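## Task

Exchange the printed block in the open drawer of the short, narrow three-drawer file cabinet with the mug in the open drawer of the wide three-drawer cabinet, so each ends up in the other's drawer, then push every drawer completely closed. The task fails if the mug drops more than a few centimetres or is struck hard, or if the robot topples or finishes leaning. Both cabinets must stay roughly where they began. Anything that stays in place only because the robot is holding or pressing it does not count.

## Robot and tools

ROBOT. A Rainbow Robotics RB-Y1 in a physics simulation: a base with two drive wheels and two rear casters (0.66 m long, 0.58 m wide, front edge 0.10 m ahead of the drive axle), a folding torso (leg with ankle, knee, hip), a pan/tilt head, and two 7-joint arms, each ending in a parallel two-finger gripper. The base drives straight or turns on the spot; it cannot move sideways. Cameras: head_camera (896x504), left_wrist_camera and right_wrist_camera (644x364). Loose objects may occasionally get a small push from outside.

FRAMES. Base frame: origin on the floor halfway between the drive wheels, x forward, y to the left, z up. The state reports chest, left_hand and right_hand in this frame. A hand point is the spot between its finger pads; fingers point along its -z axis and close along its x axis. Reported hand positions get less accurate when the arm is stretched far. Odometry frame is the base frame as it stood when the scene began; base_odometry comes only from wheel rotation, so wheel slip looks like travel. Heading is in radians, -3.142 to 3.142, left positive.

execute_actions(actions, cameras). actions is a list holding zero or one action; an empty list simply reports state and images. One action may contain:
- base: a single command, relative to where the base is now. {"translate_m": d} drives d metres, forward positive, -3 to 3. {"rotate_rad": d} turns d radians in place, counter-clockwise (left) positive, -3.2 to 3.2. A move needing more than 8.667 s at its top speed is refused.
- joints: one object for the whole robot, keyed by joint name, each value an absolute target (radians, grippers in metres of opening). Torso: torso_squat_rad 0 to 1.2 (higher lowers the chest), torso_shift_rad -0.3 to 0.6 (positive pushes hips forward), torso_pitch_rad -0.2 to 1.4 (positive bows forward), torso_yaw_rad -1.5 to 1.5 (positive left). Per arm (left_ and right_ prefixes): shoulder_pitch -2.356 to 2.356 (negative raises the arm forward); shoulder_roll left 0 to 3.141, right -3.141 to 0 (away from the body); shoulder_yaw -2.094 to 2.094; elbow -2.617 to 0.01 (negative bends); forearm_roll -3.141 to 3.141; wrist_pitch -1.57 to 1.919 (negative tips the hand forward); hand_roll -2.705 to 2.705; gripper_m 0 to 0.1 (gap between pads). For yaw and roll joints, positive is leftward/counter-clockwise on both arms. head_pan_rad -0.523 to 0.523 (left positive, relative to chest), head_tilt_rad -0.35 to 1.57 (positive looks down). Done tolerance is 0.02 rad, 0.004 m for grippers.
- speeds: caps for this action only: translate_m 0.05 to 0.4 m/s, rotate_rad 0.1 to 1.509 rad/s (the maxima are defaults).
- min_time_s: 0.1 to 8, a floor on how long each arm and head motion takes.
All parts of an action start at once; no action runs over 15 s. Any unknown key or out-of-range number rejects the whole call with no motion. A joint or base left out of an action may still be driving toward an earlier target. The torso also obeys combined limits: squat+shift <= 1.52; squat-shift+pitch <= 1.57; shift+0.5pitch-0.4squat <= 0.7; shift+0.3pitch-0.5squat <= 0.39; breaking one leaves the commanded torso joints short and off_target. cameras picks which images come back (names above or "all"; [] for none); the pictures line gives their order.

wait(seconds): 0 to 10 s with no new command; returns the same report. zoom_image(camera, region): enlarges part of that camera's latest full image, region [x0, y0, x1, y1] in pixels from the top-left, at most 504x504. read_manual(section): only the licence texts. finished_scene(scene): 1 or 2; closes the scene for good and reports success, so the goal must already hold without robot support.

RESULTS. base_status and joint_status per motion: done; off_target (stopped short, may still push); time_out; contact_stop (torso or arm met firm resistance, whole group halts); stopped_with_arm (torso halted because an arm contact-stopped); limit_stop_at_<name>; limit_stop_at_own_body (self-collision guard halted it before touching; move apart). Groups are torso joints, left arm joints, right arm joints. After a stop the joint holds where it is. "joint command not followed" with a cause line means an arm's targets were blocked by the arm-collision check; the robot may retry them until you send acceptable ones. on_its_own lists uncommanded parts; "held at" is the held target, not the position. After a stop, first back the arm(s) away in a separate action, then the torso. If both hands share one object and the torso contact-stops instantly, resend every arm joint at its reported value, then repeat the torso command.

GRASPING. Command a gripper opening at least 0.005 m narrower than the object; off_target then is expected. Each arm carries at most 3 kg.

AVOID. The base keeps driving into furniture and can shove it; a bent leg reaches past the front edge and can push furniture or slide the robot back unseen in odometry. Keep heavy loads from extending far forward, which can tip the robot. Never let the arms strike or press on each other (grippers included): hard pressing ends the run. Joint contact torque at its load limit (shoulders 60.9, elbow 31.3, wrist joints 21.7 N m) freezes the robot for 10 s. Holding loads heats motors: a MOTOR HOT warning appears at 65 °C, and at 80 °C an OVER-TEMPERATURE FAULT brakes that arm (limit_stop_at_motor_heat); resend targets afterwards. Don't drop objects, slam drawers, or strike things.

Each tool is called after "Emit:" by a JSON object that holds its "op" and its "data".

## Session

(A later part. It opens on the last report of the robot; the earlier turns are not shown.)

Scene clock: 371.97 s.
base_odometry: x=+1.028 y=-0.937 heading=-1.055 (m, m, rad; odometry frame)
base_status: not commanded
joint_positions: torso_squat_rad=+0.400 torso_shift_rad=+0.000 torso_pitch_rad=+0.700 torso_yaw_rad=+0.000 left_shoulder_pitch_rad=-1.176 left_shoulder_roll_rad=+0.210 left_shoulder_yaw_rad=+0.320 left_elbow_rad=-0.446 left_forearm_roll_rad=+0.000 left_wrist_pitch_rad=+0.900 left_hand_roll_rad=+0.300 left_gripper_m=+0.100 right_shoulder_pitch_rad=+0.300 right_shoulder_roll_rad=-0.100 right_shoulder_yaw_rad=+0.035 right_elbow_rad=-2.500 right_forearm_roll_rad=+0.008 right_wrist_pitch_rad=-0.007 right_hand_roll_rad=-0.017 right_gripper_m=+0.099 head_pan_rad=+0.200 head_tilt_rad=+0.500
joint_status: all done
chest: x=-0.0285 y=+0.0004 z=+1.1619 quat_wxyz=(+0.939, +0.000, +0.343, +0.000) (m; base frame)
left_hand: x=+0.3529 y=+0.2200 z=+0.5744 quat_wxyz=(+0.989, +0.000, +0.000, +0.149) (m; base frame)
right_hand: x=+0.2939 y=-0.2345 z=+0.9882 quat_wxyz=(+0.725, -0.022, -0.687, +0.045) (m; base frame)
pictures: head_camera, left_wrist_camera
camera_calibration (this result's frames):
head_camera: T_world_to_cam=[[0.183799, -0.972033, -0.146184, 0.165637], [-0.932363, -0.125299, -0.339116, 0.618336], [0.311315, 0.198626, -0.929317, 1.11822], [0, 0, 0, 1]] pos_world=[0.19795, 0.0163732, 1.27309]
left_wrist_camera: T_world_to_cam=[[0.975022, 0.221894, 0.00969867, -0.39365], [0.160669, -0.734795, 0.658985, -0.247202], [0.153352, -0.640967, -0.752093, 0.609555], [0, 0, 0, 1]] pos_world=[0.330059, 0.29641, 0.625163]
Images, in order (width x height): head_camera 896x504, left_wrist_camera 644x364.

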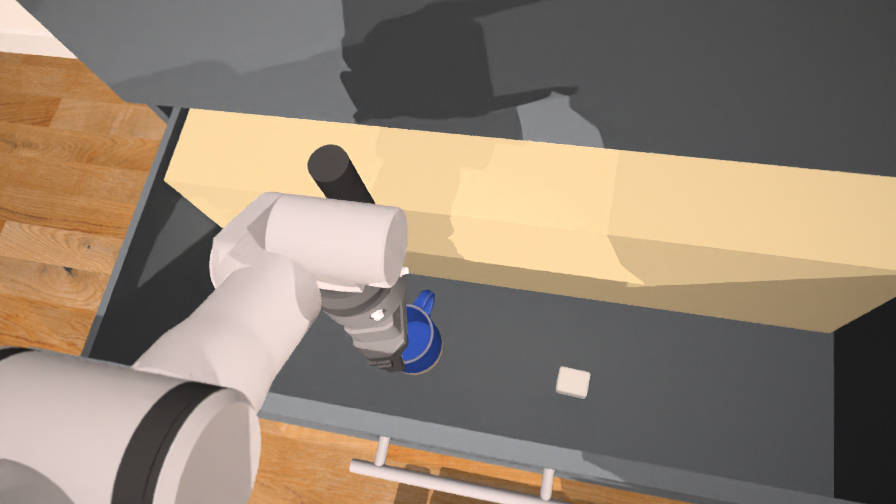

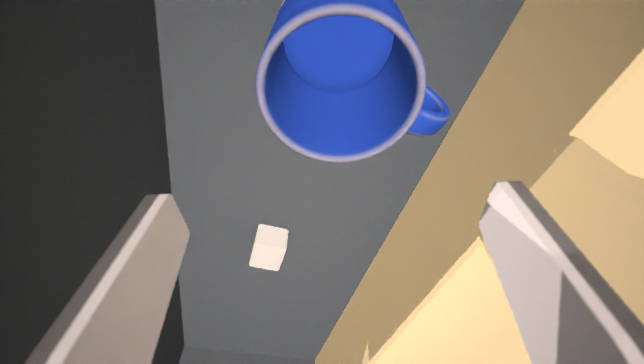

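Emit:
{"op": "execute_actions", "data": {"actions": [{"base":{"rotate_rad":0.033}}], "cameras": []}}

Emit:
{"op": "execute_actions", "data": {"actions": [{"joints":{"torso_squat_rad":0.58}}], "cameras": ["head_camera","left_wrist_camera"]}}

Scene clock: 381.60 s.
base_odometry: x=+1.028 y=-0.937 heading=-1.023 (m, m, rad; odometry frame)
base_status: done
joint_positions: torso_squat_rad=+0.400 torso_shift_rad=+0.000 torso_pitch_rad=+0.700 torso_yaw_rad=+0.000 left_shoulder_pitch_rad=-1.176 left_shoulder_roll_rad=+0.210 left_shoulder_yaw_rad=+0.321 left_elbow_rad=-0.446 left_forearm_roll_rad=+0.000 left_wrist_pitch_rad=+0.900 left_hand_roll_rad=+0.300 left_gripper_m=+0.100 right_shoulder_pitch_rad=+0.300 right_shoulder_roll_rad=-0.100 right_shoulder_yaw_rad=+0.035 right_elbow_rad=-2.500 right_forearm_roll_rad=+0.008 right_wrist_pitch_rad=-0.007 right_hand_roll_rad=-0.017 right_gripper_m=+0.099 head_pan_rad=+0.200 head_tilt_rad=+0.500
joint_status: not commanded
chest: x=-0.0285 y=+0.0004 z=+1.1619 quat_wxyz=(+0.939, +0.000, +0.343, +0.000) (m; base frame)
left_hand: x=+0.3530 y=+0.2200 z=+0.5744 quat_wxyz=(+0.989, +0.000, +0.000, +0.149) (m; base frame)
right_hand: x=+0.2939 y=-0.2345 z=+0.9882 quat_wxyz=(+0.725, -0.022, -0.687, +0.045) (m; base frame)
pictures: none
No camera images: the call's "cameras" was empty. Leave "cameras" out to get every camera's image.

Scene clock: 383.00 s.
base_odometry: x=+1.028 y=-0.937 heading=-1.023 (m, m, rad; odometry frame)
base_status: not commanded
joint_positions: torso_squat_rad=+0.580 torso_shift_rad=+0.000 torso_pitch_rad=+0.700 torso_yaw_rad=+0.000 left_shoulder_pitch_rad=-1.176 left_shoulder_roll_rad=+0.210 left_shoulder_yaw_rad=+0.321 left_elbow_rad=-0.446 left_forearm_roll_rad=+0.000 left_wrist_pitch_rad=+0.900 left_hand_roll_rad=+0.300 left_gripper_m=+0.100 right_shoulder_pitch_rad=+0.300 right_shoulder_roll_rad=-0.100 right_shoulder_yaw_rad=+0.035 right_elbow_rad=-2.500 right_forearm_roll_rad=+0.008 right_wrist_pitch_rad=-0.007 right_hand_roll_rad=-0.017 right_gripper_m=+0.099 head_pan_rad=+0.200 head_tilt_rad=+0.500
joint_status: all done
chest: x=-0.0285 y=+0.0004 z=+1.1027 quat_wxyz=(+0.939, +0.000, +0.343, +0.000) (m; base frame)
left_hand: x=+0.3530 y=+0.2200 z=+0.5152 quat_wxyz=(+0.989, +0.000, +0.000, +0.149) (m; base frame)
right_hand: x=+0.2939 y=-0.2345 z=+0.9290 quat_wxyz=(+0.725, -0.022, -0.687, +0.045) (m; base frame)
pictures: head_camera, left_wrist_camera
camera_calibration (this result's frames):
head_camera: T_world_to_cam=[[0.183785, -0.972035, -0.146191, 0.156967], [-0.932375, -0.125289, -0.339087, 0.598212], [0.311289, 0.198624, -0.929327, 1.0632], [0, 0, 0, 1]] pos_world=[0.197947, 0.0163499, 1.21385]
left_wrist_camera: T_world_to_cam=[[0.975023, 0.221891, 0.00974989, -0.393131], [0.160633, -0.734802, 0.658986, -0.20819], [0.153387, -0.640961, -0.752092, 0.564995], [0, 0, 0, 1]] pos_world=[0.330091, 0.296393, 0.565955]
Images, in order (width x height): head_camera 896x504, left_wrist_camera 644x364.

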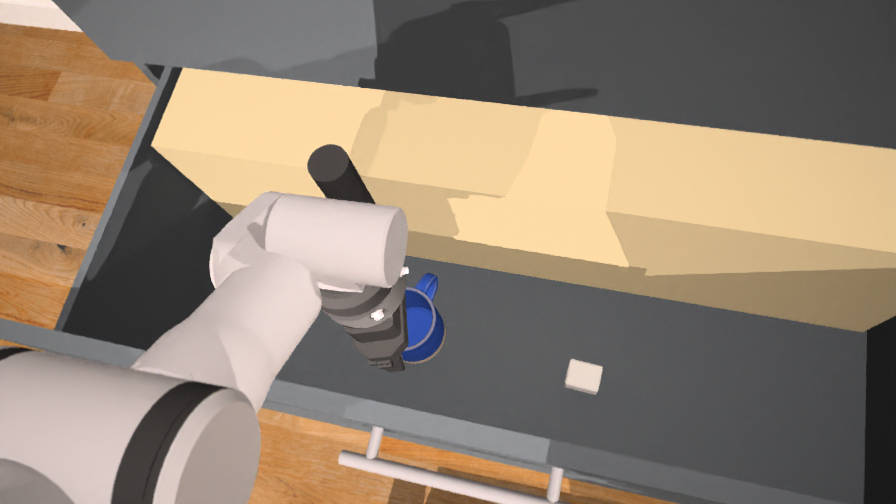

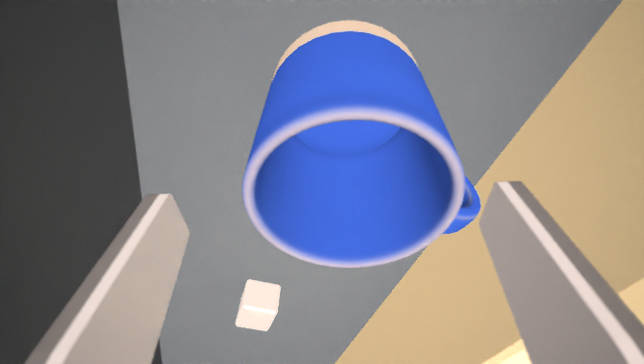

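Emit:
{"op": "execute_actions", "data": {"actions": [{"base":{"translate_m":0.007},"joints":{"left_hand_roll_rad":0.75}}], "cameras": ["left_wrist_camera"]}}

Scene clock: 395.53 s.
base_odometry: x=+1.031 y=-0.943 heading=-1.023 (m, m, rad; odometry frame)
base_status: done
joint_positions: torso_squat_rad=+0.580 torso_shift_rad=+0.000 torso_pitch_rad=+0.700 torso_yaw_rad=+0.000 left_shoulder_pitch_rad=-1.176 left_shoulder_roll_rad=+0.210 left_shoulder_yaw_rad=+0.321 left_elbow_rad=-0.446 left_forearm_roll_rad=+0.000 left_wrist_pitch_rad=+0.900 left_hand_roll_rad=+0.750 left_gripper_m=+0.100 right_shoulder_pitch_rad=+0.300 right_shoulder_roll_rad=-0.100 right_shoulder_yaw_rad=+0.035 right_elbow_rad=-2.500 right_forearm_roll_rad=+0.008 right_wrist_pitch_rad=-0.007 right_hand_roll_rad=-0.017 right_gripper_m=+0.099 head_pan_rad=+0.200 head_tilt_rad=+0.500
joint_status: all done
chest: x=-0.0285 y=+0.0004 z=+1.1027 quat_wxyz=(+0.939, +0.000, +0.343, +0.000) (m; base frame)
left_hand: x=+0.3530 y=+0.2200 z=+0.5152 quat_wxyz=(+0.931, +0.000, +0.000, +0.366) (m; base frame)
right_hand: x=+0.2939 y=-0.2345 z=+0.9290 quat_wxyz=(+0.725, -0.022, -0.687, +0.045) (m; base frame)
pictures: left_wrist_camera
camera_calibration (this result's frames):
left_wrist_camera: T_world_to_cam=[[0.781446, 0.623899, 0.00962957, -0.41321], [0.464348, -0.591775, 0.658926, -0.346838], [0.416801, -0.510443, -0.752146, 0.443315], [0, 0, 0, 1]] pos_world=[0.299181, 0.278838, 0.565958]
Images, in order (width x height): left_wrist_camera 644x364.

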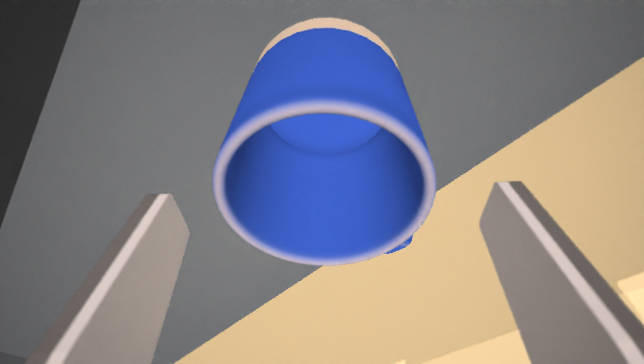

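Emit:
{"op": "execute_actions", "data": {"actions": [{"joints":{"torso_squat_rad":0.70}}], "cameras": ["head_camera","left_wrist_camera"]}}

Scene clock: 398.87 s.
base_odometry: x=+1.031 y=-0.943 heading=-1.023 (m, m, rad; odometry frame)
base_status: not commanded
joint_positions: torso_squat_rad=+0.700 torso_shift_rad=+0.000 torso_pitch_rad=+0.700 torso_yaw_rad=+0.000 left_shoulder_pitch_rad=-1.176 left_shoulder_roll_rad=+0.210 left_shoulder_yaw_rad=+0.321 left_elbow_rad=-0.446 left_forearm_roll_rad=+0.000 left_wrist_pitch_rad=+0.900 left_hand_roll_rad=+0.750 left_gripper_m=+0.100 right_shoulder_pitch_rad=+0.300 right_shoulder_roll_rad=-0.100 right_shoulder_yaw_rad=+0.035 right_elbow_rad=-2.500 right_forearm_roll_rad=+0.008 right_wrist_pitch_rad=-0.007 right_hand_roll_rad=-0.017 right_gripper_m=+0.099 head_pan_rad=+0.200 head_tilt_rad=+0.500
joint_status: all done
chest: x=-0.0285 y=+0.0004 z=+1.0526 quat_wxyz=(+0.939, +0.000, +0.343, +0.000) (m; base frame)
left_hand: x=+0.3530 y=+0.2200 z=+0.4651 quat_wxyz=(+0.931, +0.000, +0.000, +0.366) (m; base frame)
right_hand: x=+0.2939 y=-0.2346 z=+0.8789 quat_wxyz=(+0.725, -0.022, -0.687, +0.045) (m; base frame)
pictures: head_camera, left_wrist_camera
camera_calibration (this result's frames):
head_camera: T_world_to_cam=[[0.183784, -0.972037, -0.146176, 0.149619], [-0.932379, -0.125295, -0.339074, 0.581185], [0.311277, 0.198608, -0.929334, 1.01662], [0, 0, 0, 1]] pos_world=[0.197936, 0.0163463, 1.16372]
left_wrist_camera: T_world_to_cam=[[0.781439, 0.623907, 0.00962874, -0.412698], [0.464359, -0.591776, 0.658917, -0.313801], [0.416801, -0.510433, -0.752154, 0.405625], [0, 0, 0, 1]] pos_world=[0.29915, 0.278829, 0.515835]
Images, in order (width x height): head_camera 896x504, left_wrist_camera 644x364.

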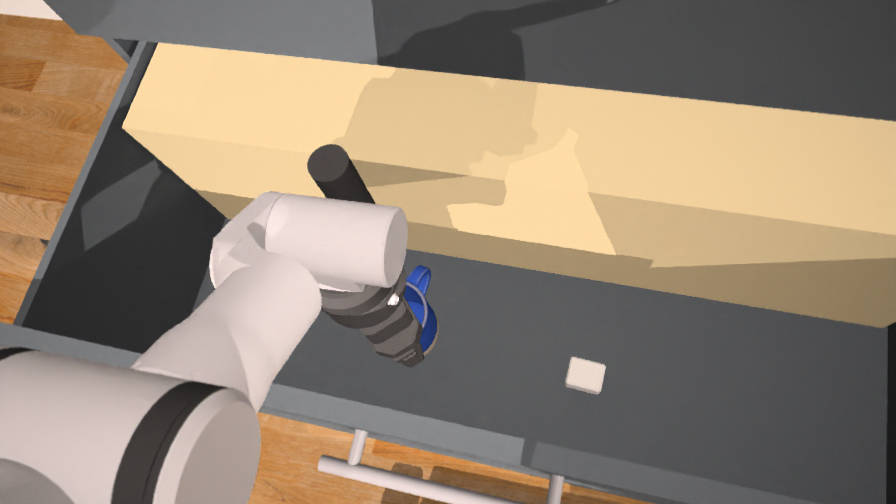

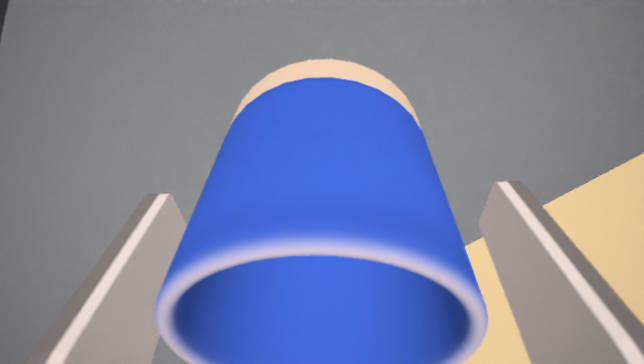

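Emit:
{"op": "execute_actions", "data": {"actions": [{"joints":{"torso_squat_rad":0.72}}], "cameras": []}}

Emit:
{"op": "execute_actions", "data": {"actions": [{"joints":{"left_gripper_m":0.062}}], "cameras": ["left_wrist_camera"]}}

Scene clock: 403.23 s.
base_odometry: x=+1.031 y=-0.943 heading=-1.023 (m, m, rad; odometry frame)
base_status: not commanded
joint_positions: torso_squat_rad=+0.720 torso_shift_rad=+0.000 torso_pitch_rad=+0.700 torso_yaw_rad=+0.000 left_shoulder_pitch_rad=-1.176 left_shoulder_roll_rad=+0.210 left_shoulder_yaw_rad=+0.321 left_elbow_rad=-0.446 left_forearm_roll_rad=+0.000 left_wrist_pitch_rad=+0.900 left_hand_roll_rad=+0.750 left_gripper_m=+0.100 right_shoulder_pitch_rad=+0.300 right_shoulder_roll_rad=-0.100 right_shoulder_yaw_rad=+0.035 right_elbow_rad=-2.500 right_forearm_roll_rad=+0.008 right_wrist_pitch_rad=-0.007 right_hand_roll_rad=-0.017 right_gripper_m=+0.099 head_pan_rad=+0.200 head_tilt_rad=+0.500
joint_status: all done
chest: x=-0.0285 y=+0.0003 z=+1.0435 quat_wxyz=(+0.939, +0.000, +0.343, +0.000) (m; base frame)
left_hand: x=+0.3530 y=+0.2200 z=+0.4559 quat_wxyz=(+0.931, +0.000, +0.000, +0.366) (m; base frame)
right_hand: x=+0.2939 y=-0.2346 z=+0.8698 quat_wxyz=(+0.725, -0.022, -0.687, +0.045) (m; base frame)
pictures: none
No camera images: the call's "cameras" was empty. Leave "cameras" out to get every camera's image.

Scene clock: 404.10 s.
base_odometry: x=+1.031 y=-0.943 heading=-1.023 (m, m, rad; odometry frame)
base_status: not commanded
joint_positions: torso_squat_rad=+0.720 torso_shift_rad=+0.000 torso_pitch_rad=+0.700 torso_yaw_rad=+0.000 left_shoulder_pitch_rad=-1.176 left_shoulder_roll_rad=+0.210 left_shoulder_yaw_rad=+0.321 left_elbow_rad=-0.446 left_forearm_roll_rad=+0.000 left_wrist_pitch_rad=+0.900 left_hand_roll_rad=+0.750 left_gripper_m=+0.081 right_shoulder_pitch_rad=+0.300 right_shoulder_roll_rad=-0.100 right_shoulder_yaw_rad=+0.035 right_elbow_rad=-2.500 right_forearm_roll_rad=+0.008 right_wrist_pitch_rad=-0.007 right_hand_roll_rad=-0.017 right_gripper_m=+0.099 head_pan_rad=+0.200 head_tilt_rad=+0.500
joint_status: left_gripper_m off_target (ended at +0.081, target +0.062)
chest: x=-0.0285 y=+0.0003 z=+1.0435 quat_wxyz=(+0.939, +0.000, +0.343, +0.000) (m; base frame)
left_hand: x=+0.3530 y=+0.2200 z=+0.4560 quat_wxyz=(+0.931, +0.000, +0.000, +0.366) (m; base frame)
right_hand: x=+0.2939 y=-0.2346 z=+0.8698 quat_wxyz=(+0.725, -0.022, -0.687, +0.045) (m; base frame)
pictures: left_wrist_camera
camera_calibration (this result's frames):
left_wrist_camera: T_world_to_cam=[[0.781428, 0.62392, 0.00969436, -0.412659], [0.464328, -0.591787, 0.658929, -0.307786], [0.416856, -0.510405, -0.752142, 0.398749], [0, 0, 0, 1]] pos_world=[0.299157, 0.278846, 0.506725]
Images, in order (width x height): left_wrist_camera 644x364.

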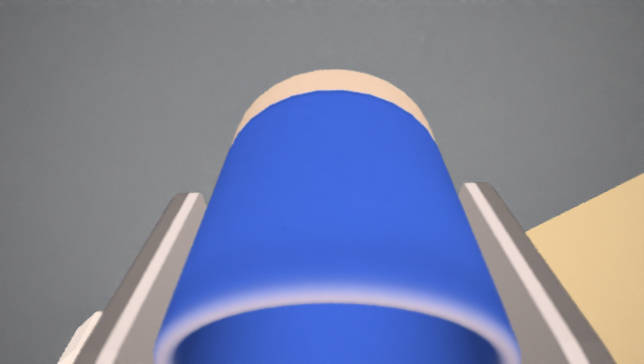

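Emit:
{"op": "execute_actions", "data": {"actions": [{"joints":{"torso_squat_rad":0.0,"left_gripper_m":0.07}}], "cameras": ["left_wrist_camera"]}}

Emit:
{"op": "execute_actions", "data": {"actions": [{"joints":{"left_shoulder_pitch_rad":-0.929,"left_shoulder_roll_rad":0.135,"left_shoulder_yaw_rad":0.2775,"left_elbow_rad":-1.174,"left_wrist_pitch_rad":1.373},"min_time_s":1.5}], "cameras": []}}

Emit:
{"op": "execute_actions", "data": {"actions": [{"joints":{"left_shoulder_pitch_rad":-0.88,"left_shoulder_roll_rad":0.1215,"left_shoulder_yaw_rad":0.267,"left_elbow_rad":-1.534,"left_wrist_pitch_rad":1.684},"min_time_s":1.0}], "cameras": ["head_camera","left_wrist_camera"]}}

Scene clock: 429.03 s.
base_odometry: x=+1.031 y=-0.943 heading=-1.023 (m, m, rad; odometry frame)
base_status: not commanded
joint_positions: torso_squat_rad=+0.000 torso_shift_rad=+0.000 torso_pitch_rad=+0.700 torso_yaw_rad=+0.000 left_shoulder_pitch_rad=-1.176 left_shoulder_roll_rad=+0.210 left_shoulder_yaw_rad=+0.321 left_elbow_rad=-0.446 left_forearm_roll_rad=+0.000 left_wrist_pitch_rad=+0.900 left_hand_roll_rad=+0.750 left_gripper_m=+0.081 right_shoulder_pitch_rad=+0.300 right_shoulder_roll_rad=-0.100 right_shoulder_yaw_rad=+0.035 right_elbow_rad=-2.500 right_forearm_roll_rad=+0.008 right_wrist_pitch_rad=-0.007 right_hand_roll_rad=-0.017 right_gripper_m=+0.099 head_pan_rad=+0.200 head_tilt_rad=+0.500
joint_status: left_gripper_m off_target (ended at +0.081, target +0.070); the others done
chest: x=-0.0283 y=+0.0004 z=+1.2171 quat_wxyz=(+0.939, +0.000, +0.343, +0.000) (m; base frame)
left_hand: x=+0.3529 y=+0.2201 z=+0.6295 quat_wxyz=(+0.931, +0.000, +0.000, +0.366) (m; base frame)
right_hand: x=+0.2940 y=-0.2345 z=+1.0433 quat_wxyz=(+0.725, -0.022, -0.687, +0.045) (m; base frame)
pictures: left_wrist_camera
camera_calibration (this result's frames):
left_wrist_camera: T_world_to_cam=[[0.781407, 0.623952, 0.00934205, -0.414089], [0.464669, -0.59179, 0.658686, -0.421977], [0.416517, -0.510361, -0.75236, 0.529597], [0, 0, 0, 1]] pos_world=[0.299066, 0.278935, 0.680266]
Images, in order (width x height): left_wrist_camera 644x364.

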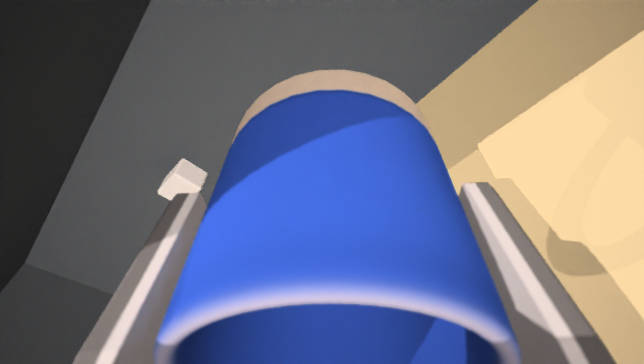

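Scene clock: 430.83 s.
base_odometry: x=+1.031 y=-0.943 heading=-1.023 (m, m, rad; odometry frame)
base_status: not commanded
joint_positions: torso_squat_rad=+0.000 torso_shift_rad=+0.000 torso_pitch_rad=+0.700 torso_yaw_rad=+0.000 left_shoulder_pitch_rad=-0.929 left_shoulder_roll_rad=+0.135 left_shoulder_yaw_rad=+0.278 left_elbow_rad=-1.174 left_forearm_roll_rad=+0.000 left_wrist_pitch_rad=+1.373 left_hand_roll_rad=+0.750 left_gripper_m=+0.081 right_shoulder_pitch_rad=+0.300 right_shoulder_roll_rad=-0.100 right_shoulder_yaw_rad=+0.035 right_elbow_rad=-2.500 right_forearm_roll_rad=+0.008 right_wrist_pitch_rad=-0.007 right_hand_roll_rad=-0.017 right_gripper_m=+0.099 head_pan_rad=+0.200 head_tilt_rad=+0.500
joint_status: all done
chest: x=-0.0284 y=+0.0004 z=+1.2171 quat_wxyz=(+0.939, +0.000, +0.343, +0.000) (m; base frame)
left_hand: x=+0.3529 y=+0.2206 z=+0.7024 quat_wxyz=(+0.930, +0.000, +0.000, +0.367) (m; base frame)
right_hand: x=+0.2940 y=-0.2345 z=+1.0434 quat_wxyz=(+0.725, -0.022, -0.687, +0.045) (m; base frame)
pictures: none
No camera images: the call's "cameras" was empty. Leave "cameras" out to get every camera's image.

Scene clock: 432.13 s.
base_odometry: x=+1.031 y=-0.943 heading=-1.023 (m, m, rad; odometry frame)
base_status: not commanded
joint_positions: torso_squat_rad=+0.000 torso_shift_rad=+0.000 torso_pitch_rad=+0.700 torso_yaw_rad=+0.000 left_shoulder_pitch_rad=-0.880 left_shoulder_roll_rad=+0.122 left_shoulder_yaw_rad=+0.267 left_elbow_rad=-1.534 left_forearm_roll_rad=+0.000 left_wrist_pitch_rad=+1.684 left_hand_roll_rad=+0.750 left_gripper_m=+0.081 right_shoulder_pitch_rad=+0.300 right_shoulder_roll_rad=-0.100 right_shoulder_yaw_rad=+0.035 right_elbow_rad=-2.500 right_forearm_roll_rad=+0.008 right_wrist_pitch_rad=-0.007 right_hand_roll_rad=-0.017 right_gripper_m=+0.099 head_pan_rad=+0.200 head_tilt_rad=+0.500
joint_status: all done
chest: x=-0.0284 y=+0.0004 z=+1.2171 quat_wxyz=(+0.939, +0.000, +0.343, +0.000) (m; base frame)
left_hand: x=+0.3525 y=+0.2207 z=+0.7772 quat_wxyz=(+0.930, +0.000, +0.000, +0.367) (m; base frame)
right_hand: x=+0.2940 y=-0.2345 z=+1.0434 quat_wxyz=(+0.725, -0.022, -0.687, +0.045) (m; base frame)
pictures: head_camera, left_wrist_camera
camera_calibration (this result's frames):
head_camera: T_world_to_cam=[[0.183748, -0.97204, -0.146201, 0.173732], [-0.932446, -0.125292, -0.33889, 0.636899], [0.311097, 0.198595, -0.929397, 1.16957], [0, 0, 0, 1]] pos_world=[0.1981, 0.0164008, 1.32824]
left_wrist_camera: T_world_to_cam=[[0.780551, 0.625027, 0.00902877, -0.415251], [0.46583, -0.591251, 0.65835, -0.51901], [0.416825, -0.50967, -0.752658, 0.641135], [0, 0, 0, 1]] pos_world=[0.298654, 0.279444, 0.827995]
Images, in order (width x height): head_camera 896x504, left_wrist_camera 644x364.

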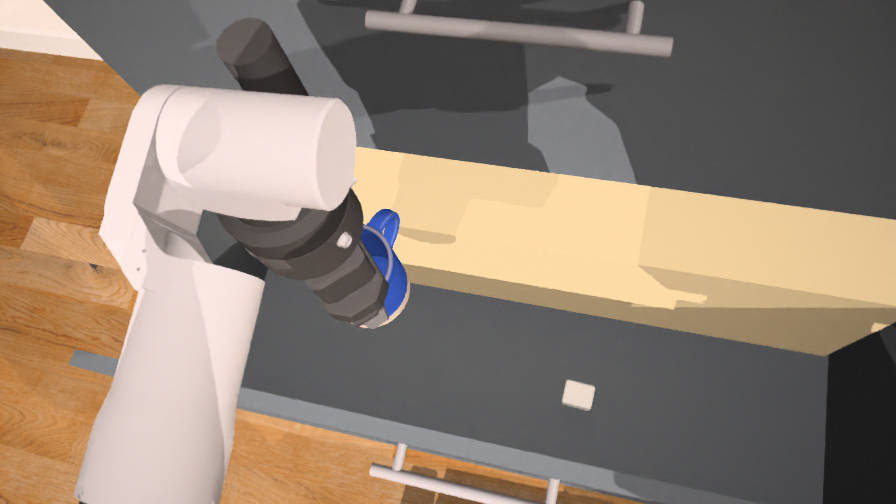

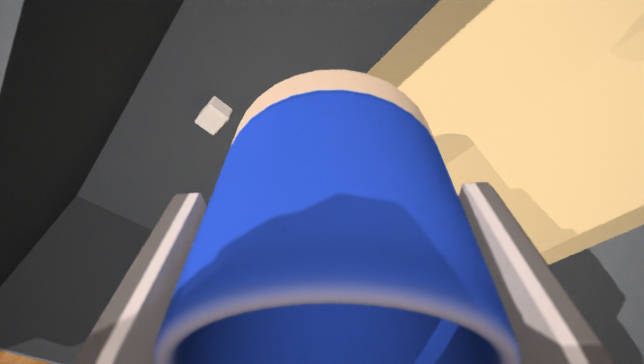

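Emit:
{"op": "execute_actions", "data": {"actions": [{"joints":{"left_elbow_rad":-1.643,"left_wrist_pitch_rad":1.799},"min_time_s":0.6}], "cameras": []}}

Emit:
{"op": "execute_actions", "data": {"actions": [{"base":{"translate_m":-0.4},"speeds":{"translate_m":0.25}}], "cameras": ["head_camera"]}}

Emit:
{"op": "execute_actions", "data": {"actions": [{"base":{"rotate_rad":-0.032},"joints":{"left_shoulder_pitch_rad":-0.40,"left_shoulder_roll_rad":0.025,"left_shoulder_yaw_rad":0.1335,"left_elbow_rad":-2.02,"left_wrist_pitch_rad":1.6975,"right_shoulder_pitch_rad":-1.176,"right_shoulder_roll_rad":-0.21,"right_shoulder_yaw_rad":-0.321,"right_elbow_rad":-0.446,"right_wrist_pitch_rad":0.45,"right_forearm_roll_rad":0,"right_hand_roll_rad":0,"right_gripper_m":0.0,"torso_squat_rad":0.475,"head_pan_rad":-0.1,"head_tilt_rad":0.2},"min_time_s":2.2}], "cameras": ["head_camera"]}}

Scene clock: 439.10 s.
base_odometry: x=+1.031 y=-0.943 heading=-1.023 (m, m, rad; odometry frame)
base_status: not commanded
joint_positions: torso_squat_rad=+0.000 torso_shift_rad=+0.000 torso_pitch_rad=+0.700 torso_yaw_rad=+0.000 left_shoulder_pitch_rad=-0.880 left_shoulder_roll_rad=+0.122 left_shoulder_yaw_rad=+0.267 left_elbow_rad=-1.643 left_forearm_roll_rad=+0.000 left_wrist_pitch_rad=+1.799 left_hand_roll_rad=+0.750 left_gripper_m=+0.081 right_shoulder_pitch_rad=+0.300 right_shoulder_roll_rad=-0.100 right_shoulder_yaw_rad=+0.035 right_elbow_rad=-2.500 right_forearm_roll_rad=+0.008 right_wrist_pitch_rad=-0.007 right_hand_roll_rad=-0.017 right_gripper_m=+0.099 head_pan_rad=+0.200 head_tilt_rad=+0.500
joint_status: all done
chest: x=-0.0284 y=+0.0004 z=+1.2171 quat_wxyz=(+0.939, +0.000, +0.343, +0.000) (m; base frame)
left_hand: x=+0.3498 y=+0.2207 z=+0.8052 quat_wxyz=(+0.930, +0.001, +0.003, +0.367) (m; base frame)
right_hand: x=+0.2940 y=-0.2345 z=+1.0434 quat_wxyz=(+0.725, -0.022, -0.687, +0.045) (m; base frame)
pictures: none
No camera images: the call's "cameras" was empty. Leave "cameras" out to get every camera's image.

Scene clock: 441.87 s.
base_odometry: x=+0.823 y=-0.601 heading=-1.022 (m, m, rad; odometry frame)
base_status: done
joint_positions: torso_squat_rad=+0.000 torso_shift_rad=+0.000 torso_pitch_rad=+0.700 torso_yaw_rad=+0.000 left_shoulder_pitch_rad=-0.880 left_shoulder_roll_rad=+0.122 left_shoulder_yaw_rad=+0.267 left_elbow_rad=-1.643 left_forearm_roll_rad=+0.000 left_wrist_pitch_rad=+1.799 left_hand_roll_rad=+0.750 left_gripper_m=+0.081 right_shoulder_pitch_rad=+0.300 right_shoulder_roll_rad=-0.100 right_shoulder_yaw_rad=+0.035 right_elbow_rad=-2.500 right_forearm_roll_rad=+0.008 right_wrist_pitch_rad=-0.007 right_hand_roll_rad=-0.017 right_gripper_m=+0.099 head_pan_rad=+0.200 head_tilt_rad=+0.500
joint_status: not commanded
chest: x=-0.0284 y=+0.0004 z=+1.2172 quat_wxyz=(+0.939, +0.000, +0.343, +0.000) (m; base frame)
left_hand: x=+0.3497 y=+0.2207 z=+0.8052 quat_wxyz=(+0.930, +0.001, +0.003, +0.367) (m; base frame)
right_hand: x=+0.2939 y=-0.2345 z=+1.0434 quat_wxyz=(+0.725, -0.022, -0.687, +0.045) (m; base frame)
pictures: head_camera
camera_calibration (this result's frames):
head_camera: T_world_to_cam=[[0.183771, -0.972041, -0.146163, 0.173712], [-0.932395, -0.125297, -0.339027, 0.637015], [0.311235, 0.198585, -0.929353, 1.16957], [0, 0, 0, 1]] pos_world=[0.198015, 0.0164117, 1.3283]
Images, in order (width x height): head_camera 896x504.

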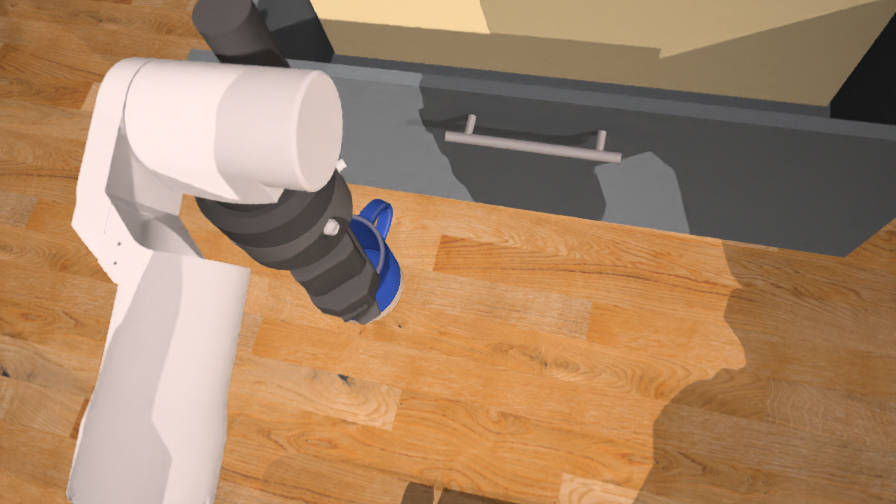

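Scene clock: 444.63 s.
base_odometry: x=+0.823 y=-0.601 heading=-1.053 (m, m, rad; odometry frame)
base_status: done
joint_positions: torso_squat_rad=+0.475 torso_shift_rad=+0.000 torso_pitch_rad=+0.700 torso_yaw_rad=+0.000 left_shoulder_pitch_rad=-0.400 left_shoulder_roll_rad=+0.025 left_shoulder_yaw_rad=+0.134 left_elbow_rad=-2.020 left_forearm_roll_rad=+0.000 left_wrist_pitch_rad=+1.698 left_hand_roll_rad=+0.750 left_gripper_m=+0.081 right_shoulder_pitch_rad=-1.176 right_shoulder_roll_rad=-0.210 right_shoulder_yaw_rad=-0.321 right_elbow_rad=-0.446 right_forearm_roll_rad=+0.000 right_wrist_pitch_rad=+0.450 right_hand_roll_rad=+0.000 right_gripper_m=+0.000 head_pan_rad=-0.100 head_tilt_rad=+0.200
joint_status: all done
chest: x=-0.0284 y=+0.0004 z=+1.1397 quat_wxyz=(+0.939, +0.000, +0.343, +0.000) (m; base frame)
left_hand: x=+0.2231 y=+0.2201 z=+0.7002 quat_wxyz=(+0.930, +0.000, +0.000, +0.367) (m; base frame)
right_hand: x=+0.4535 y=-0.2197 z=+0.5755 quat_wxyz=(+0.975, +0.000, -0.223, +0.000) (m; base frame)
pictures: head_camera
camera_calibration (this result's frames):
head_camera: T_world_to_cam=[[-0.0396188, -0.997641, 0.0560551, -0.0699627], [-0.805299, -0.0013314, -0.592867, 0.92029], [0.591543, -0.0686298, -0.803347, 0.903738], [0, 0, 0, 1]] pos_world=[0.203737, -0.00654905, 1.27555]
Images, in order (width x height): head_camera 896x504.

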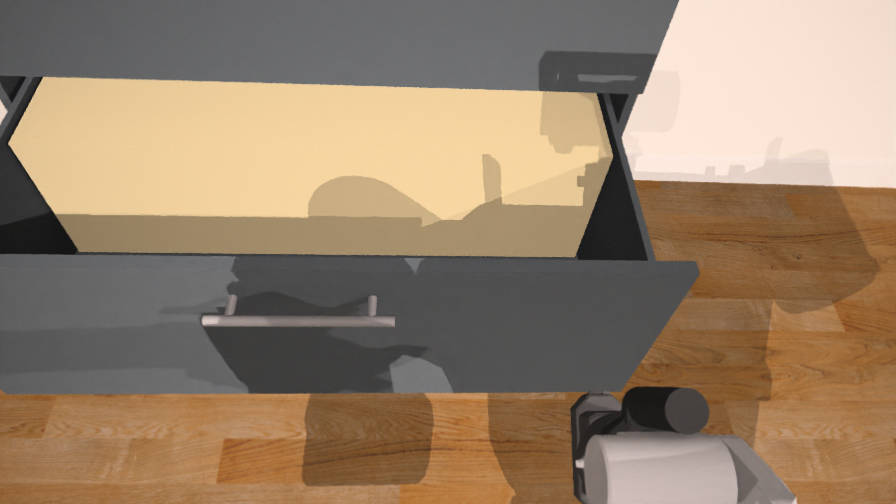

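Emit:
{"op": "execute_actions", "data": {"actions": [{"base":{"translate_m":0.40},"speeds":{"translate_m":0.12}}], "cameras": ["head_camera"]}}

Scene clock: 454.30 s.
base_odometry: x=+1.021 y=-0.949 heading=-1.054 (m, m, rad; odometry frame)
base_status: done
joint_positions: torso_squat_rad=+0.475 torso_shift_rad=+0.000 torso_pitch_rad=+0.700 torso_yaw_rad=+0.000 left_shoulder_pitch_rad=-0.400 left_shoulder_roll_rad=+0.025 left_shoulder_yaw_rad=+0.134 left_elbow_rad=-2.020 left_forearm_roll_rad=+0.000 left_wrist_pitch_rad=+1.698 left_hand_roll_rad=+0.750 left_gripper_m=+0.081 right_shoulder_pitch_rad=-1.176 right_shoulder_roll_rad=-0.210 right_shoulder_yaw_rad=-0.321 right_elbow_rad=-0.446 right_forearm_roll_rad=+0.000 right_wrist_pitch_rad=+0.450 right_hand_roll_rad=+0.000 right_gripper_m=+0.000 head_pan_rad=-0.100 head_tilt_rad=+0.200
joint_status: not commanded
chest: x=-0.0284 y=+0.0004 z=+1.1397 quat_wxyz=(+0.939, +0.000, +0.343, +0.000) (m; base frame)
left_hand: x=+0.2231 y=+0.2201 z=+0.7002 quat_wxyz=(+0.930, +0.000, +0.000, +0.366) (m; base frame)
right_hand: x=+0.4533 y=-0.2197 z=+0.5753 quat_wxyz=(+0.975, +0.000, -0.223, +0.000) (m; base frame)
pictures: head_camera
camera_calibration (this result's frames):
head_camera: T_world_to_cam=[[-0.039708, -0.997638, 0.05605, -0.0699725], [-0.805316, -0.00125435, -0.592844, 0.920259], [0.591514, -0.0686786, -0.803364, 0.903743], [0, 0, 0, 1]] pos_world=[0.203744, -0.0065851, 1.27553]
Images, in order (width x height): head_camera 896x504.

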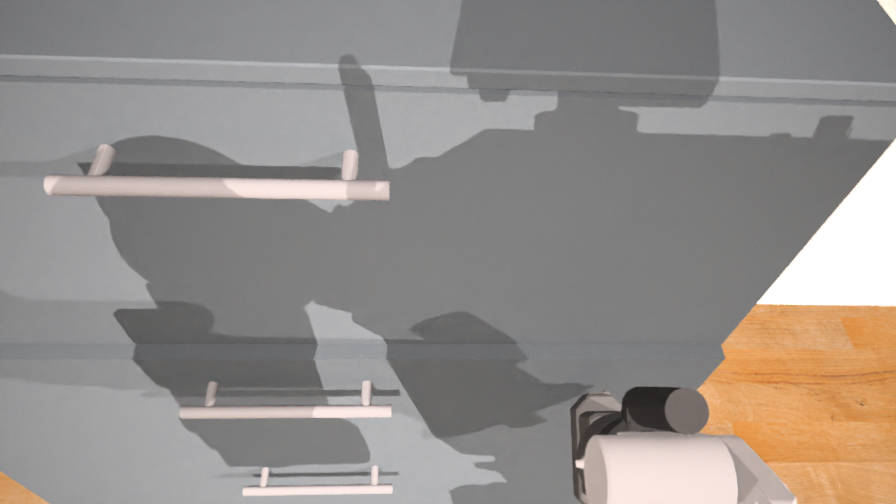

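Emit:
{"op": "execute_actions", "data": {"actions": [{"base":{"translate_m":0.03},"speeds":{"translate_m":0.05},"joints":{"head_tilt_rad":0.4,"head_pan_rad":-0.3}}], "cameras": ["head_camera","right_wrist_camera"]}}

Scene clock: 457.23 s.
base_odometry: x=+1.035 y=-0.975 heading=-1.054 (m, m, rad; odometry frame)
base_status: done
joint_positions: torso_squat_rad=+0.475 torso_shift_rad=+0.000 torso_pitch_rad=+0.700 torso_yaw_rad=+0.000 left_shoulder_pitch_rad=-0.400 left_shoulder_roll_rad=+0.025 left_shoulder_yaw_rad=+0.134 left_elbow_rad=-2.020 left_forearm_roll_rad=+0.000 left_wrist_pitch_rad=+1.698 left_hand_roll_rad=+0.750 left_gripper_m=+0.081 right_shoulder_pitch_rad=-1.172 right_shoulder_roll_rad=-0.209 right_shoulder_yaw_rad=-0.321 right_elbow_rad=-0.443 right_forearm_roll_rad=+0.000 right_wrist_pitch_rad=+0.451 right_hand_roll_rad=+0.000 right_gripper_m=+0.000 head_pan_rad=-0.300 head_tilt_rad=+0.400
joint_status: all done
chest: x=-0.0285 y=+0.0004 z=+1.1397 quat_wxyz=(+0.939, +0.000, +0.343, +0.000) (m; base frame)
left_hand: x=+0.2231 y=+0.2200 z=+0.7002 quat_wxyz=(+0.930, +0.000, +0.000, +0.366) (m; base frame)
right_hand: x=+0.4493 y=-0.2201 z=+0.5727 quat_wxyz=(+0.976, +0.000, -0.219, +0.000) (m; base frame)
pictures: head_camera, right_wrist_camera
camera_calibration (this result's frames):
head_camera: T_world_to_cam=[[-0.192989, -0.96531, 0.175874, -0.205247], [-0.897338, 0.101128, -0.429602, 0.722234], [0.396914, -0.240727, -0.885726, 1.03195], [0, 0, 0, 1]] pos_world=[0.198882, -0.0227468, 1.2604]
right_wrist_camera: T_world_to_cam=[[-0.913745, 0.000390928, -0.406288, 0.642592], [-0.273773, 0.738285, 0.616429, -0.0410188], [0.300197, 0.674489, -0.674497, 0.487027], [0, 0, 0, 1]] pos_world=[0.429731, -0.298462, 0.614861]
Images, in order (width x height): head_camera 896x504, right_wrist_camera 644x364.

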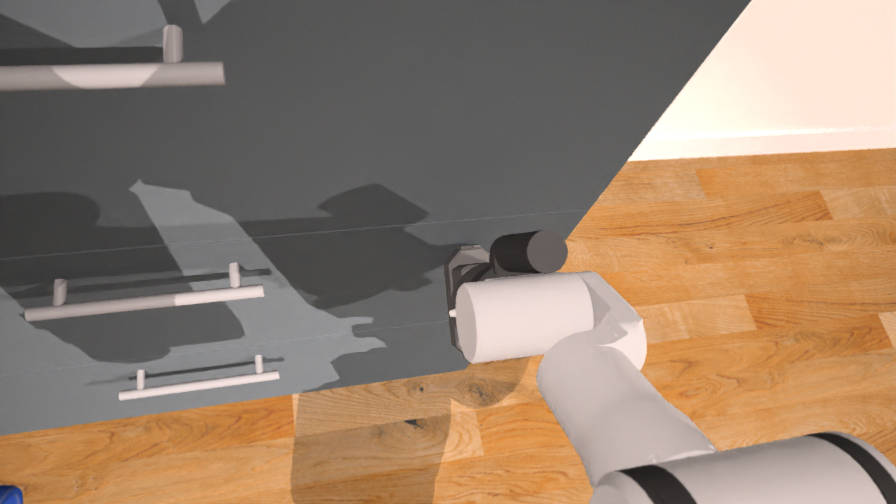

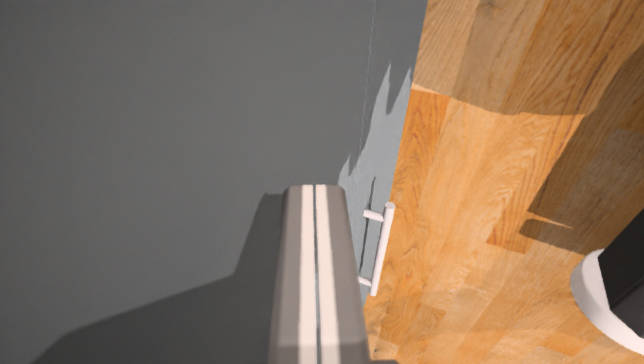

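Emit:
{"op": "execute_actions", "data": {"actions": [{"base":{"translate_m":-0.2}}], "cameras": ["head_camera"]}}

Emit:
{"op": "execute_actions", "data": {"actions": [{"base":{"rotate_rad":0.496},"joints":{"right_shoulder_pitch_rad":0.3,"right_shoulder_roll_rad":-0.1,"right_shoulder_yaw_rad":0,"right_elbow_rad":-2.5,"right_wrist_pitch_rad":0,"torso_squat_rad":0.1}}], "cameras": []}}

Emit:
{"op": "execute_actions", "data": {"actions": [{"base":{"translate_m":-2.112}}], "cameras": []}}

Emit:
{"op": "execute_actions", "data": {"actions": [{"base":{"rotate_rad":2.646},"speeds":{"rotate_rad":1.0},"joints":{"head_pan_rad":0.2,"head_tilt_rad":0.0}}], "cameras": ["head_camera","left_wrist_camera"]}}

Scene clock: 472.53 s.
base_odometry: x=+0.937 y=-0.801 heading=-1.055 (m, m, rad; odometry frame)
base_status: done
joint_positions: torso_squat_rad=+0.475 torso_shift_rad=+0.000 torso_pitch_rad=+0.700 torso_yaw_rad=+0.000 left_shoulder_pitch_rad=-0.400 left_shoulder_roll_rad=+0.025 left_shoulder_yaw_rad=+0.134 left_elbow_rad=-2.020 left_forearm_roll_rad=+0.000 left_wrist_pitch_rad=+1.698 left_hand_roll_rad=+0.750 left_gripper_m=+0.081 right_shoulder_pitch_rad=-1.176 right_shoulder_roll_rad=-0.210 right_shoulder_yaw_rad=-0.321 right_elbow_rad=-0.446 right_forearm_roll_rad=+0.000 right_wrist_pitch_rad=+0.450 right_hand_roll_rad=+0.000 right_gripper_m=+0.000 head_pan_rad=-0.300 head_tilt_rad=+0.400
joint_status: not commanded
chest: x=-0.0285 y=+0.0004 z=+1.1397 quat_wxyz=(+0.939, +0.000, +0.343, +0.000) (m; base frame)
left_hand: x=+0.2230 y=+0.2201 z=+0.7002 quat_wxyz=(+0.930, +0.000, +0.000, +0.367) (m; base frame)
right_hand: x=+0.4533 y=-0.2197 z=+0.5753 quat_wxyz=(+0.975, +0.000, -0.223, +0.000) (m; base frame)
pictures: head_camera
camera_calibration (this result's frames):
head_camera: T_world_to_cam=[[-0.192884, -0.965341, 0.175822, -0.205164], [-0.897301, 0.101025, -0.429702, 0.722386], [0.397047, -0.240648, -0.885688, 1.03192], [0, 0, 0, 1]] pos_world=[0.198904, -0.0227021, 1.26045]
Images, in order (width x height): head_camera 896x504.

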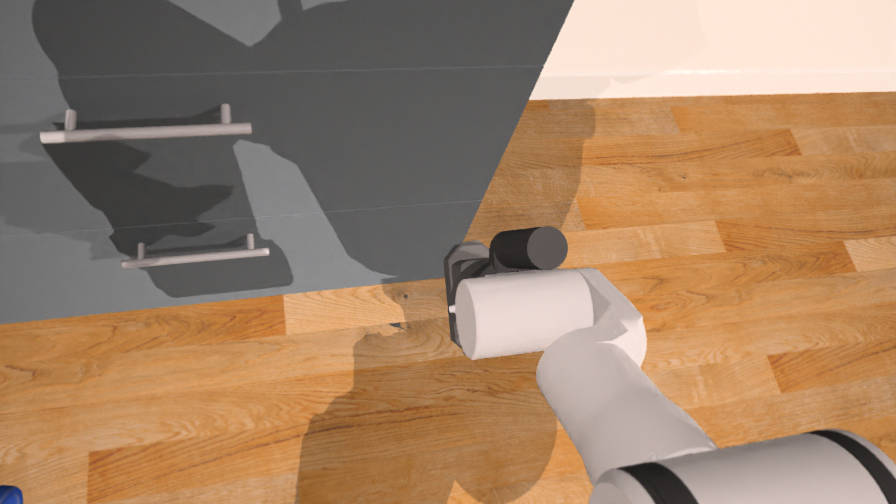

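Scene clock: 475.20 s.
base_odometry: x=+0.936 y=-0.801 heading=-0.559 (m, m, rad; odometry frame)
base_status: done
joint_positions: torso_squat_rad=+0.100 torso_shift_rad=+0.000 torso_pitch_rad=+0.700 torso_yaw_rad=+0.000 left_shoulder_pitch_rad=-0.400 left_shoulder_roll_rad=+0.025 left_shoulder_yaw_rad=+0.134 left_elbow_rad=-2.020 left_forearm_roll_rad=+0.000 left_wrist_pitch_rad=+1.698 left_hand_roll_rad=+0.750 left_gripper_m=+0.081 right_shoulder_pitch_rad=+0.300 right_shoulder_roll_rad=-0.100 right_shoulder_yaw_rad=+0.000 right_elbow_rad=-2.500 right_forearm_roll_rad=+0.000 right_wrist_pitch_rad=+0.000 right_hand_roll_rad=+0.000 right_gripper_m=+0.000 head_pan_rad=-0.300 head_tilt_rad=+0.400
joint_status: all done
chest: x=-0.0284 y=+0.0004 z=+1.2137 quat_wxyz=(+0.939, +0.000, +0.343, +0.000) (m; base frame)
left_hand: x=+0.2231 y=+0.2201 z=+0.7742 quat_wxyz=(+0.930, +0.000, +0.000, +0.367) (m; base frame)
right_hand: x=+0.2942 y=-0.2467 z=+1.0398 quat_wxyz=(+0.726, -0.043, -0.685, +0.051) (m; base frame)
pictures: none
No camera images: the call's "cameras" was empty. Leave "cameras" out to get every camera's image.

Scene clock: 482.13 s.
base_odometry: x=-0.854 y=+0.319 heading=-0.559 (m, m, rad; odometry frame)
base_status: done
joint_positions: torso_squat_rad=+0.100 torso_shift_rad=+0.000 torso_pitch_rad=+0.700 torso_yaw_rad=+0.000 left_shoulder_pitch_rad=-0.400 left_shoulder_roll_rad=+0.025 left_shoulder_yaw_rad=+0.134 left_elbow_rad=-2.020 left_forearm_roll_rad=+0.000 left_wrist_pitch_rad=+1.698 left_hand_roll_rad=+0.750 left_gripper_m=+0.081 right_shoulder_pitch_rad=+0.300 right_shoulder_roll_rad=-0.100 right_shoulder_yaw_rad=+0.000 right_elbow_rad=-2.500 right_forearm_roll_rad=+0.000 right_wrist_pitch_rad=+0.000 right_hand_roll_rad=+0.000 right_gripper_m=+0.000 head_pan_rad=-0.300 head_tilt_rad=+0.400
joint_status: not commanded
chest: x=-0.0284 y=+0.0004 z=+1.2137 quat_wxyz=(+0.939, +0.000, +0.343, +0.000) (m; base frame)
left_hand: x=+0.2231 y=+0.2201 z=+0.7742 quat_wxyz=(+0.930, +0.000, +0.000, +0.367) (m; base frame)
right_hand: x=+0.2941 y=-0.2467 z=+1.0398 quat_wxyz=(+0.726, -0.043, -0.685, +0.051) (m; base frame)
pictures: none
No camera images: the call's "cameras" was empty. Leave "cameras" out to get every camera's image.

Scene clock: 487.13 s.
base_odometry: x=-0.854 y=+0.319 heading=+2.087 (m, m, rad; odometry frame)
base_status: done
joint_positions: torso_squat_rad=+0.100 torso_shift_rad=+0.000 torso_pitch_rad=+0.700 torso_yaw_rad=+0.000 left_shoulder_pitch_rad=-0.400 left_shoulder_roll_rad=+0.025 left_shoulder_yaw_rad=+0.134 left_elbow_rad=-2.020 left_forearm_roll_rad=+0.000 left_wrist_pitch_rad=+1.698 left_hand_roll_rad=+0.750 left_gripper_m=+0.081 right_shoulder_pitch_rad=+0.300 right_shoulder_roll_rad=-0.100 right_shoulder_yaw_rad=+0.000 right_elbow_rad=-2.500 right_forearm_roll_rad=+0.000 right_wrist_pitch_rad=+0.000 right_hand_roll_rad=+0.000 right_gripper_m=+0.000 head_pan_rad=+0.200 head_tilt_rad=+0.000
joint_status: all done
chest: x=-0.0284 y=+0.0004 z=+1.2137 quat_wxyz=(+0.939, +0.000, +0.343, +0.000) (m; base frame)
left_hand: x=+0.2231 y=+0.2201 z=+0.7742 quat_wxyz=(+0.930, +0.000, +0.000, +0.367) (m; base frame)
right_hand: x=+0.2941 y=-0.2467 z=+1.0398 quat_wxyz=(+0.726, -0.043, -0.685, +0.051) (m; base frame)
pictures: head_camera, left_wrist_camera
camera_calibration (this result's frames):
head_camera: T_world_to_cam=[[0.189175, -0.973521, -0.128336, 0.148466], [-0.666155, -0.0312153, -0.745159, 1.15385], [0.721422, 0.226457, -0.654421, 0.746352], [0, 0, 0, 1]] pos_world=[0.202122, 0.0115355, 1.36728]
left_wrist_camera: T_world_to_cam=[[0.780769, 0.624748, 0.00949369, -0.314174], [0.46484, -0.590946, 0.659323, -0.457684], [0.417521, -0.510366, -0.7518, 0.691931], [0, 0, 0, 1]] pos_world=[0.169152, 0.278951, 0.824938]
Images, in order (width x height): head_camera 896x504, left_wrist_camera 644x364.

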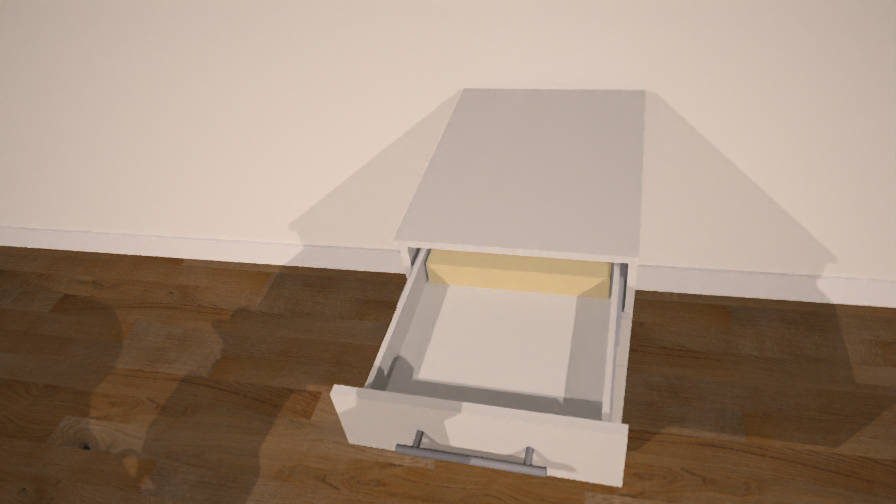

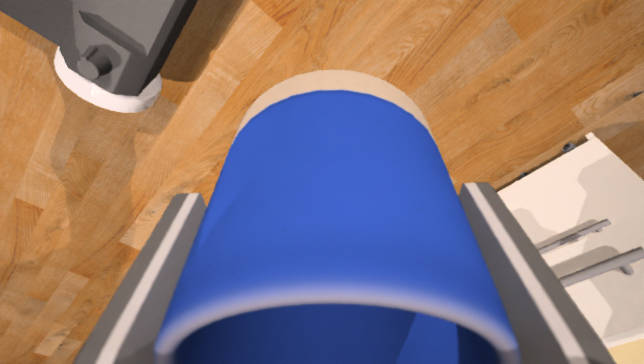

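Emit:
{"op": "execute_actions", "data": {"actions": [{"base":{"translate_m":0.50},"speeds":{"translate_m":0.3},"joints":{"left_shoulder_pitch_rad":-0.88,"left_shoulder_roll_rad":0.1215,"left_shoulder_yaw_rad":0.267,"left_elbow_rad":-1.534,"left_wrist_pitch_rad":1.684,"torso_squat_rad":0.0,"head_tilt_rad":0.35},"min_time_s":1.5}], "cameras": ["head_camera","left_wrist_camera"]}}

Scene clock: 507.00 s.
base_odometry: x=-1.101 y=+0.754 heading=+2.087 (m, m, rad; odometry frame)
base_status: done
joint_positions: torso_squat_rad=+0.000 torso_shift_rad=+0.000 torso_pitch_rad=+0.700 torso_yaw_rad=+0.000 left_shoulder_pitch_rad=-0.880 left_shoulder_roll_rad=+0.121 left_shoulder_yaw_rad=+0.267 left_elbow_rad=-1.534 left_forearm_roll_rad=+0.000 left_wrist_pitch_rad=+1.684 left_hand_roll_rad=+0.750 left_gripper_m=+0.081 right_shoulder_pitch_rad=+0.300 right_shoulder_roll_rad=-0.100 right_shoulder_yaw_rad=+0.000 right_elbow_rad=-2.500 right_forearm_roll_rad=+0.000 right_wrist_pitch_rad=+0.000 right_hand_roll_rad=+0.000 right_gripper_m=+0.000 head_pan_rad=+0.200 head_tilt_rad=+0.350
joint_status: all done
chest: x=-0.0284 y=+0.0004 z=+1.2171 quat_wxyz=(+0.939, +0.000, +0.343, +0.000) (m; base frame)
left_hand: x=+0.3525 y=+0.2202 z=+0.7772 quat_wxyz=(+0.931, +0.000, +0.001, +0.366) (m; base frame)
right_hand: x=+0.2942 y=-0.2467 z=+1.0432 quat_wxyz=(+0.726, -0.043, -0.685, +0.051) (m; base frame)
pictures: head_camera, left_wrist_camera
camera_calibration (this result's frames):
head_camera: T_world_to_cam=[[0.186267, -0.972312, -0.141114, 0.166558], [-0.874673, -0.0986882, -0.474561, 0.81406], [0.447495, 0.211823, -0.868838, 1.07145], [0, 0, 0, 1]] pos_world=[0.201544, 0.0153268, 1.34074]
left_wrist_camera: T_world_to_cam=[[0.781171, 0.624255, 0.00877401, -0.414747], [0.465269, -0.591477, 0.658543, -0.519188], [0.416289, -0.510353, -0.752492, 0.641123], [0, 0, 0, 1]] pos_world=[0.298659, 0.279019, 0.827986]
Images, in order (width x height): head_camera 896x504, left_wrist_camera 644x364.

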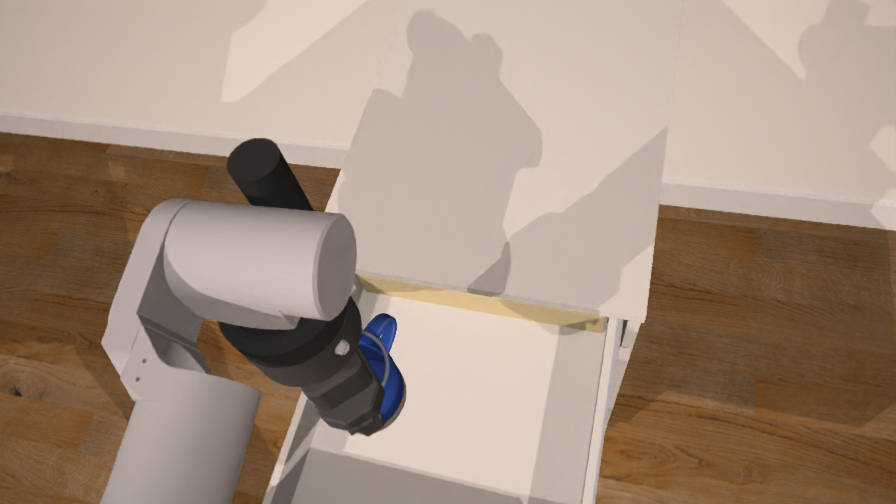

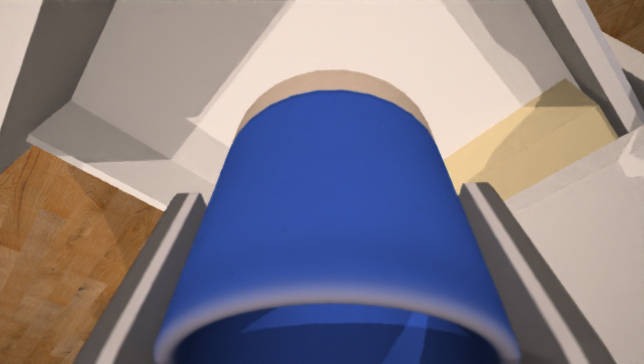

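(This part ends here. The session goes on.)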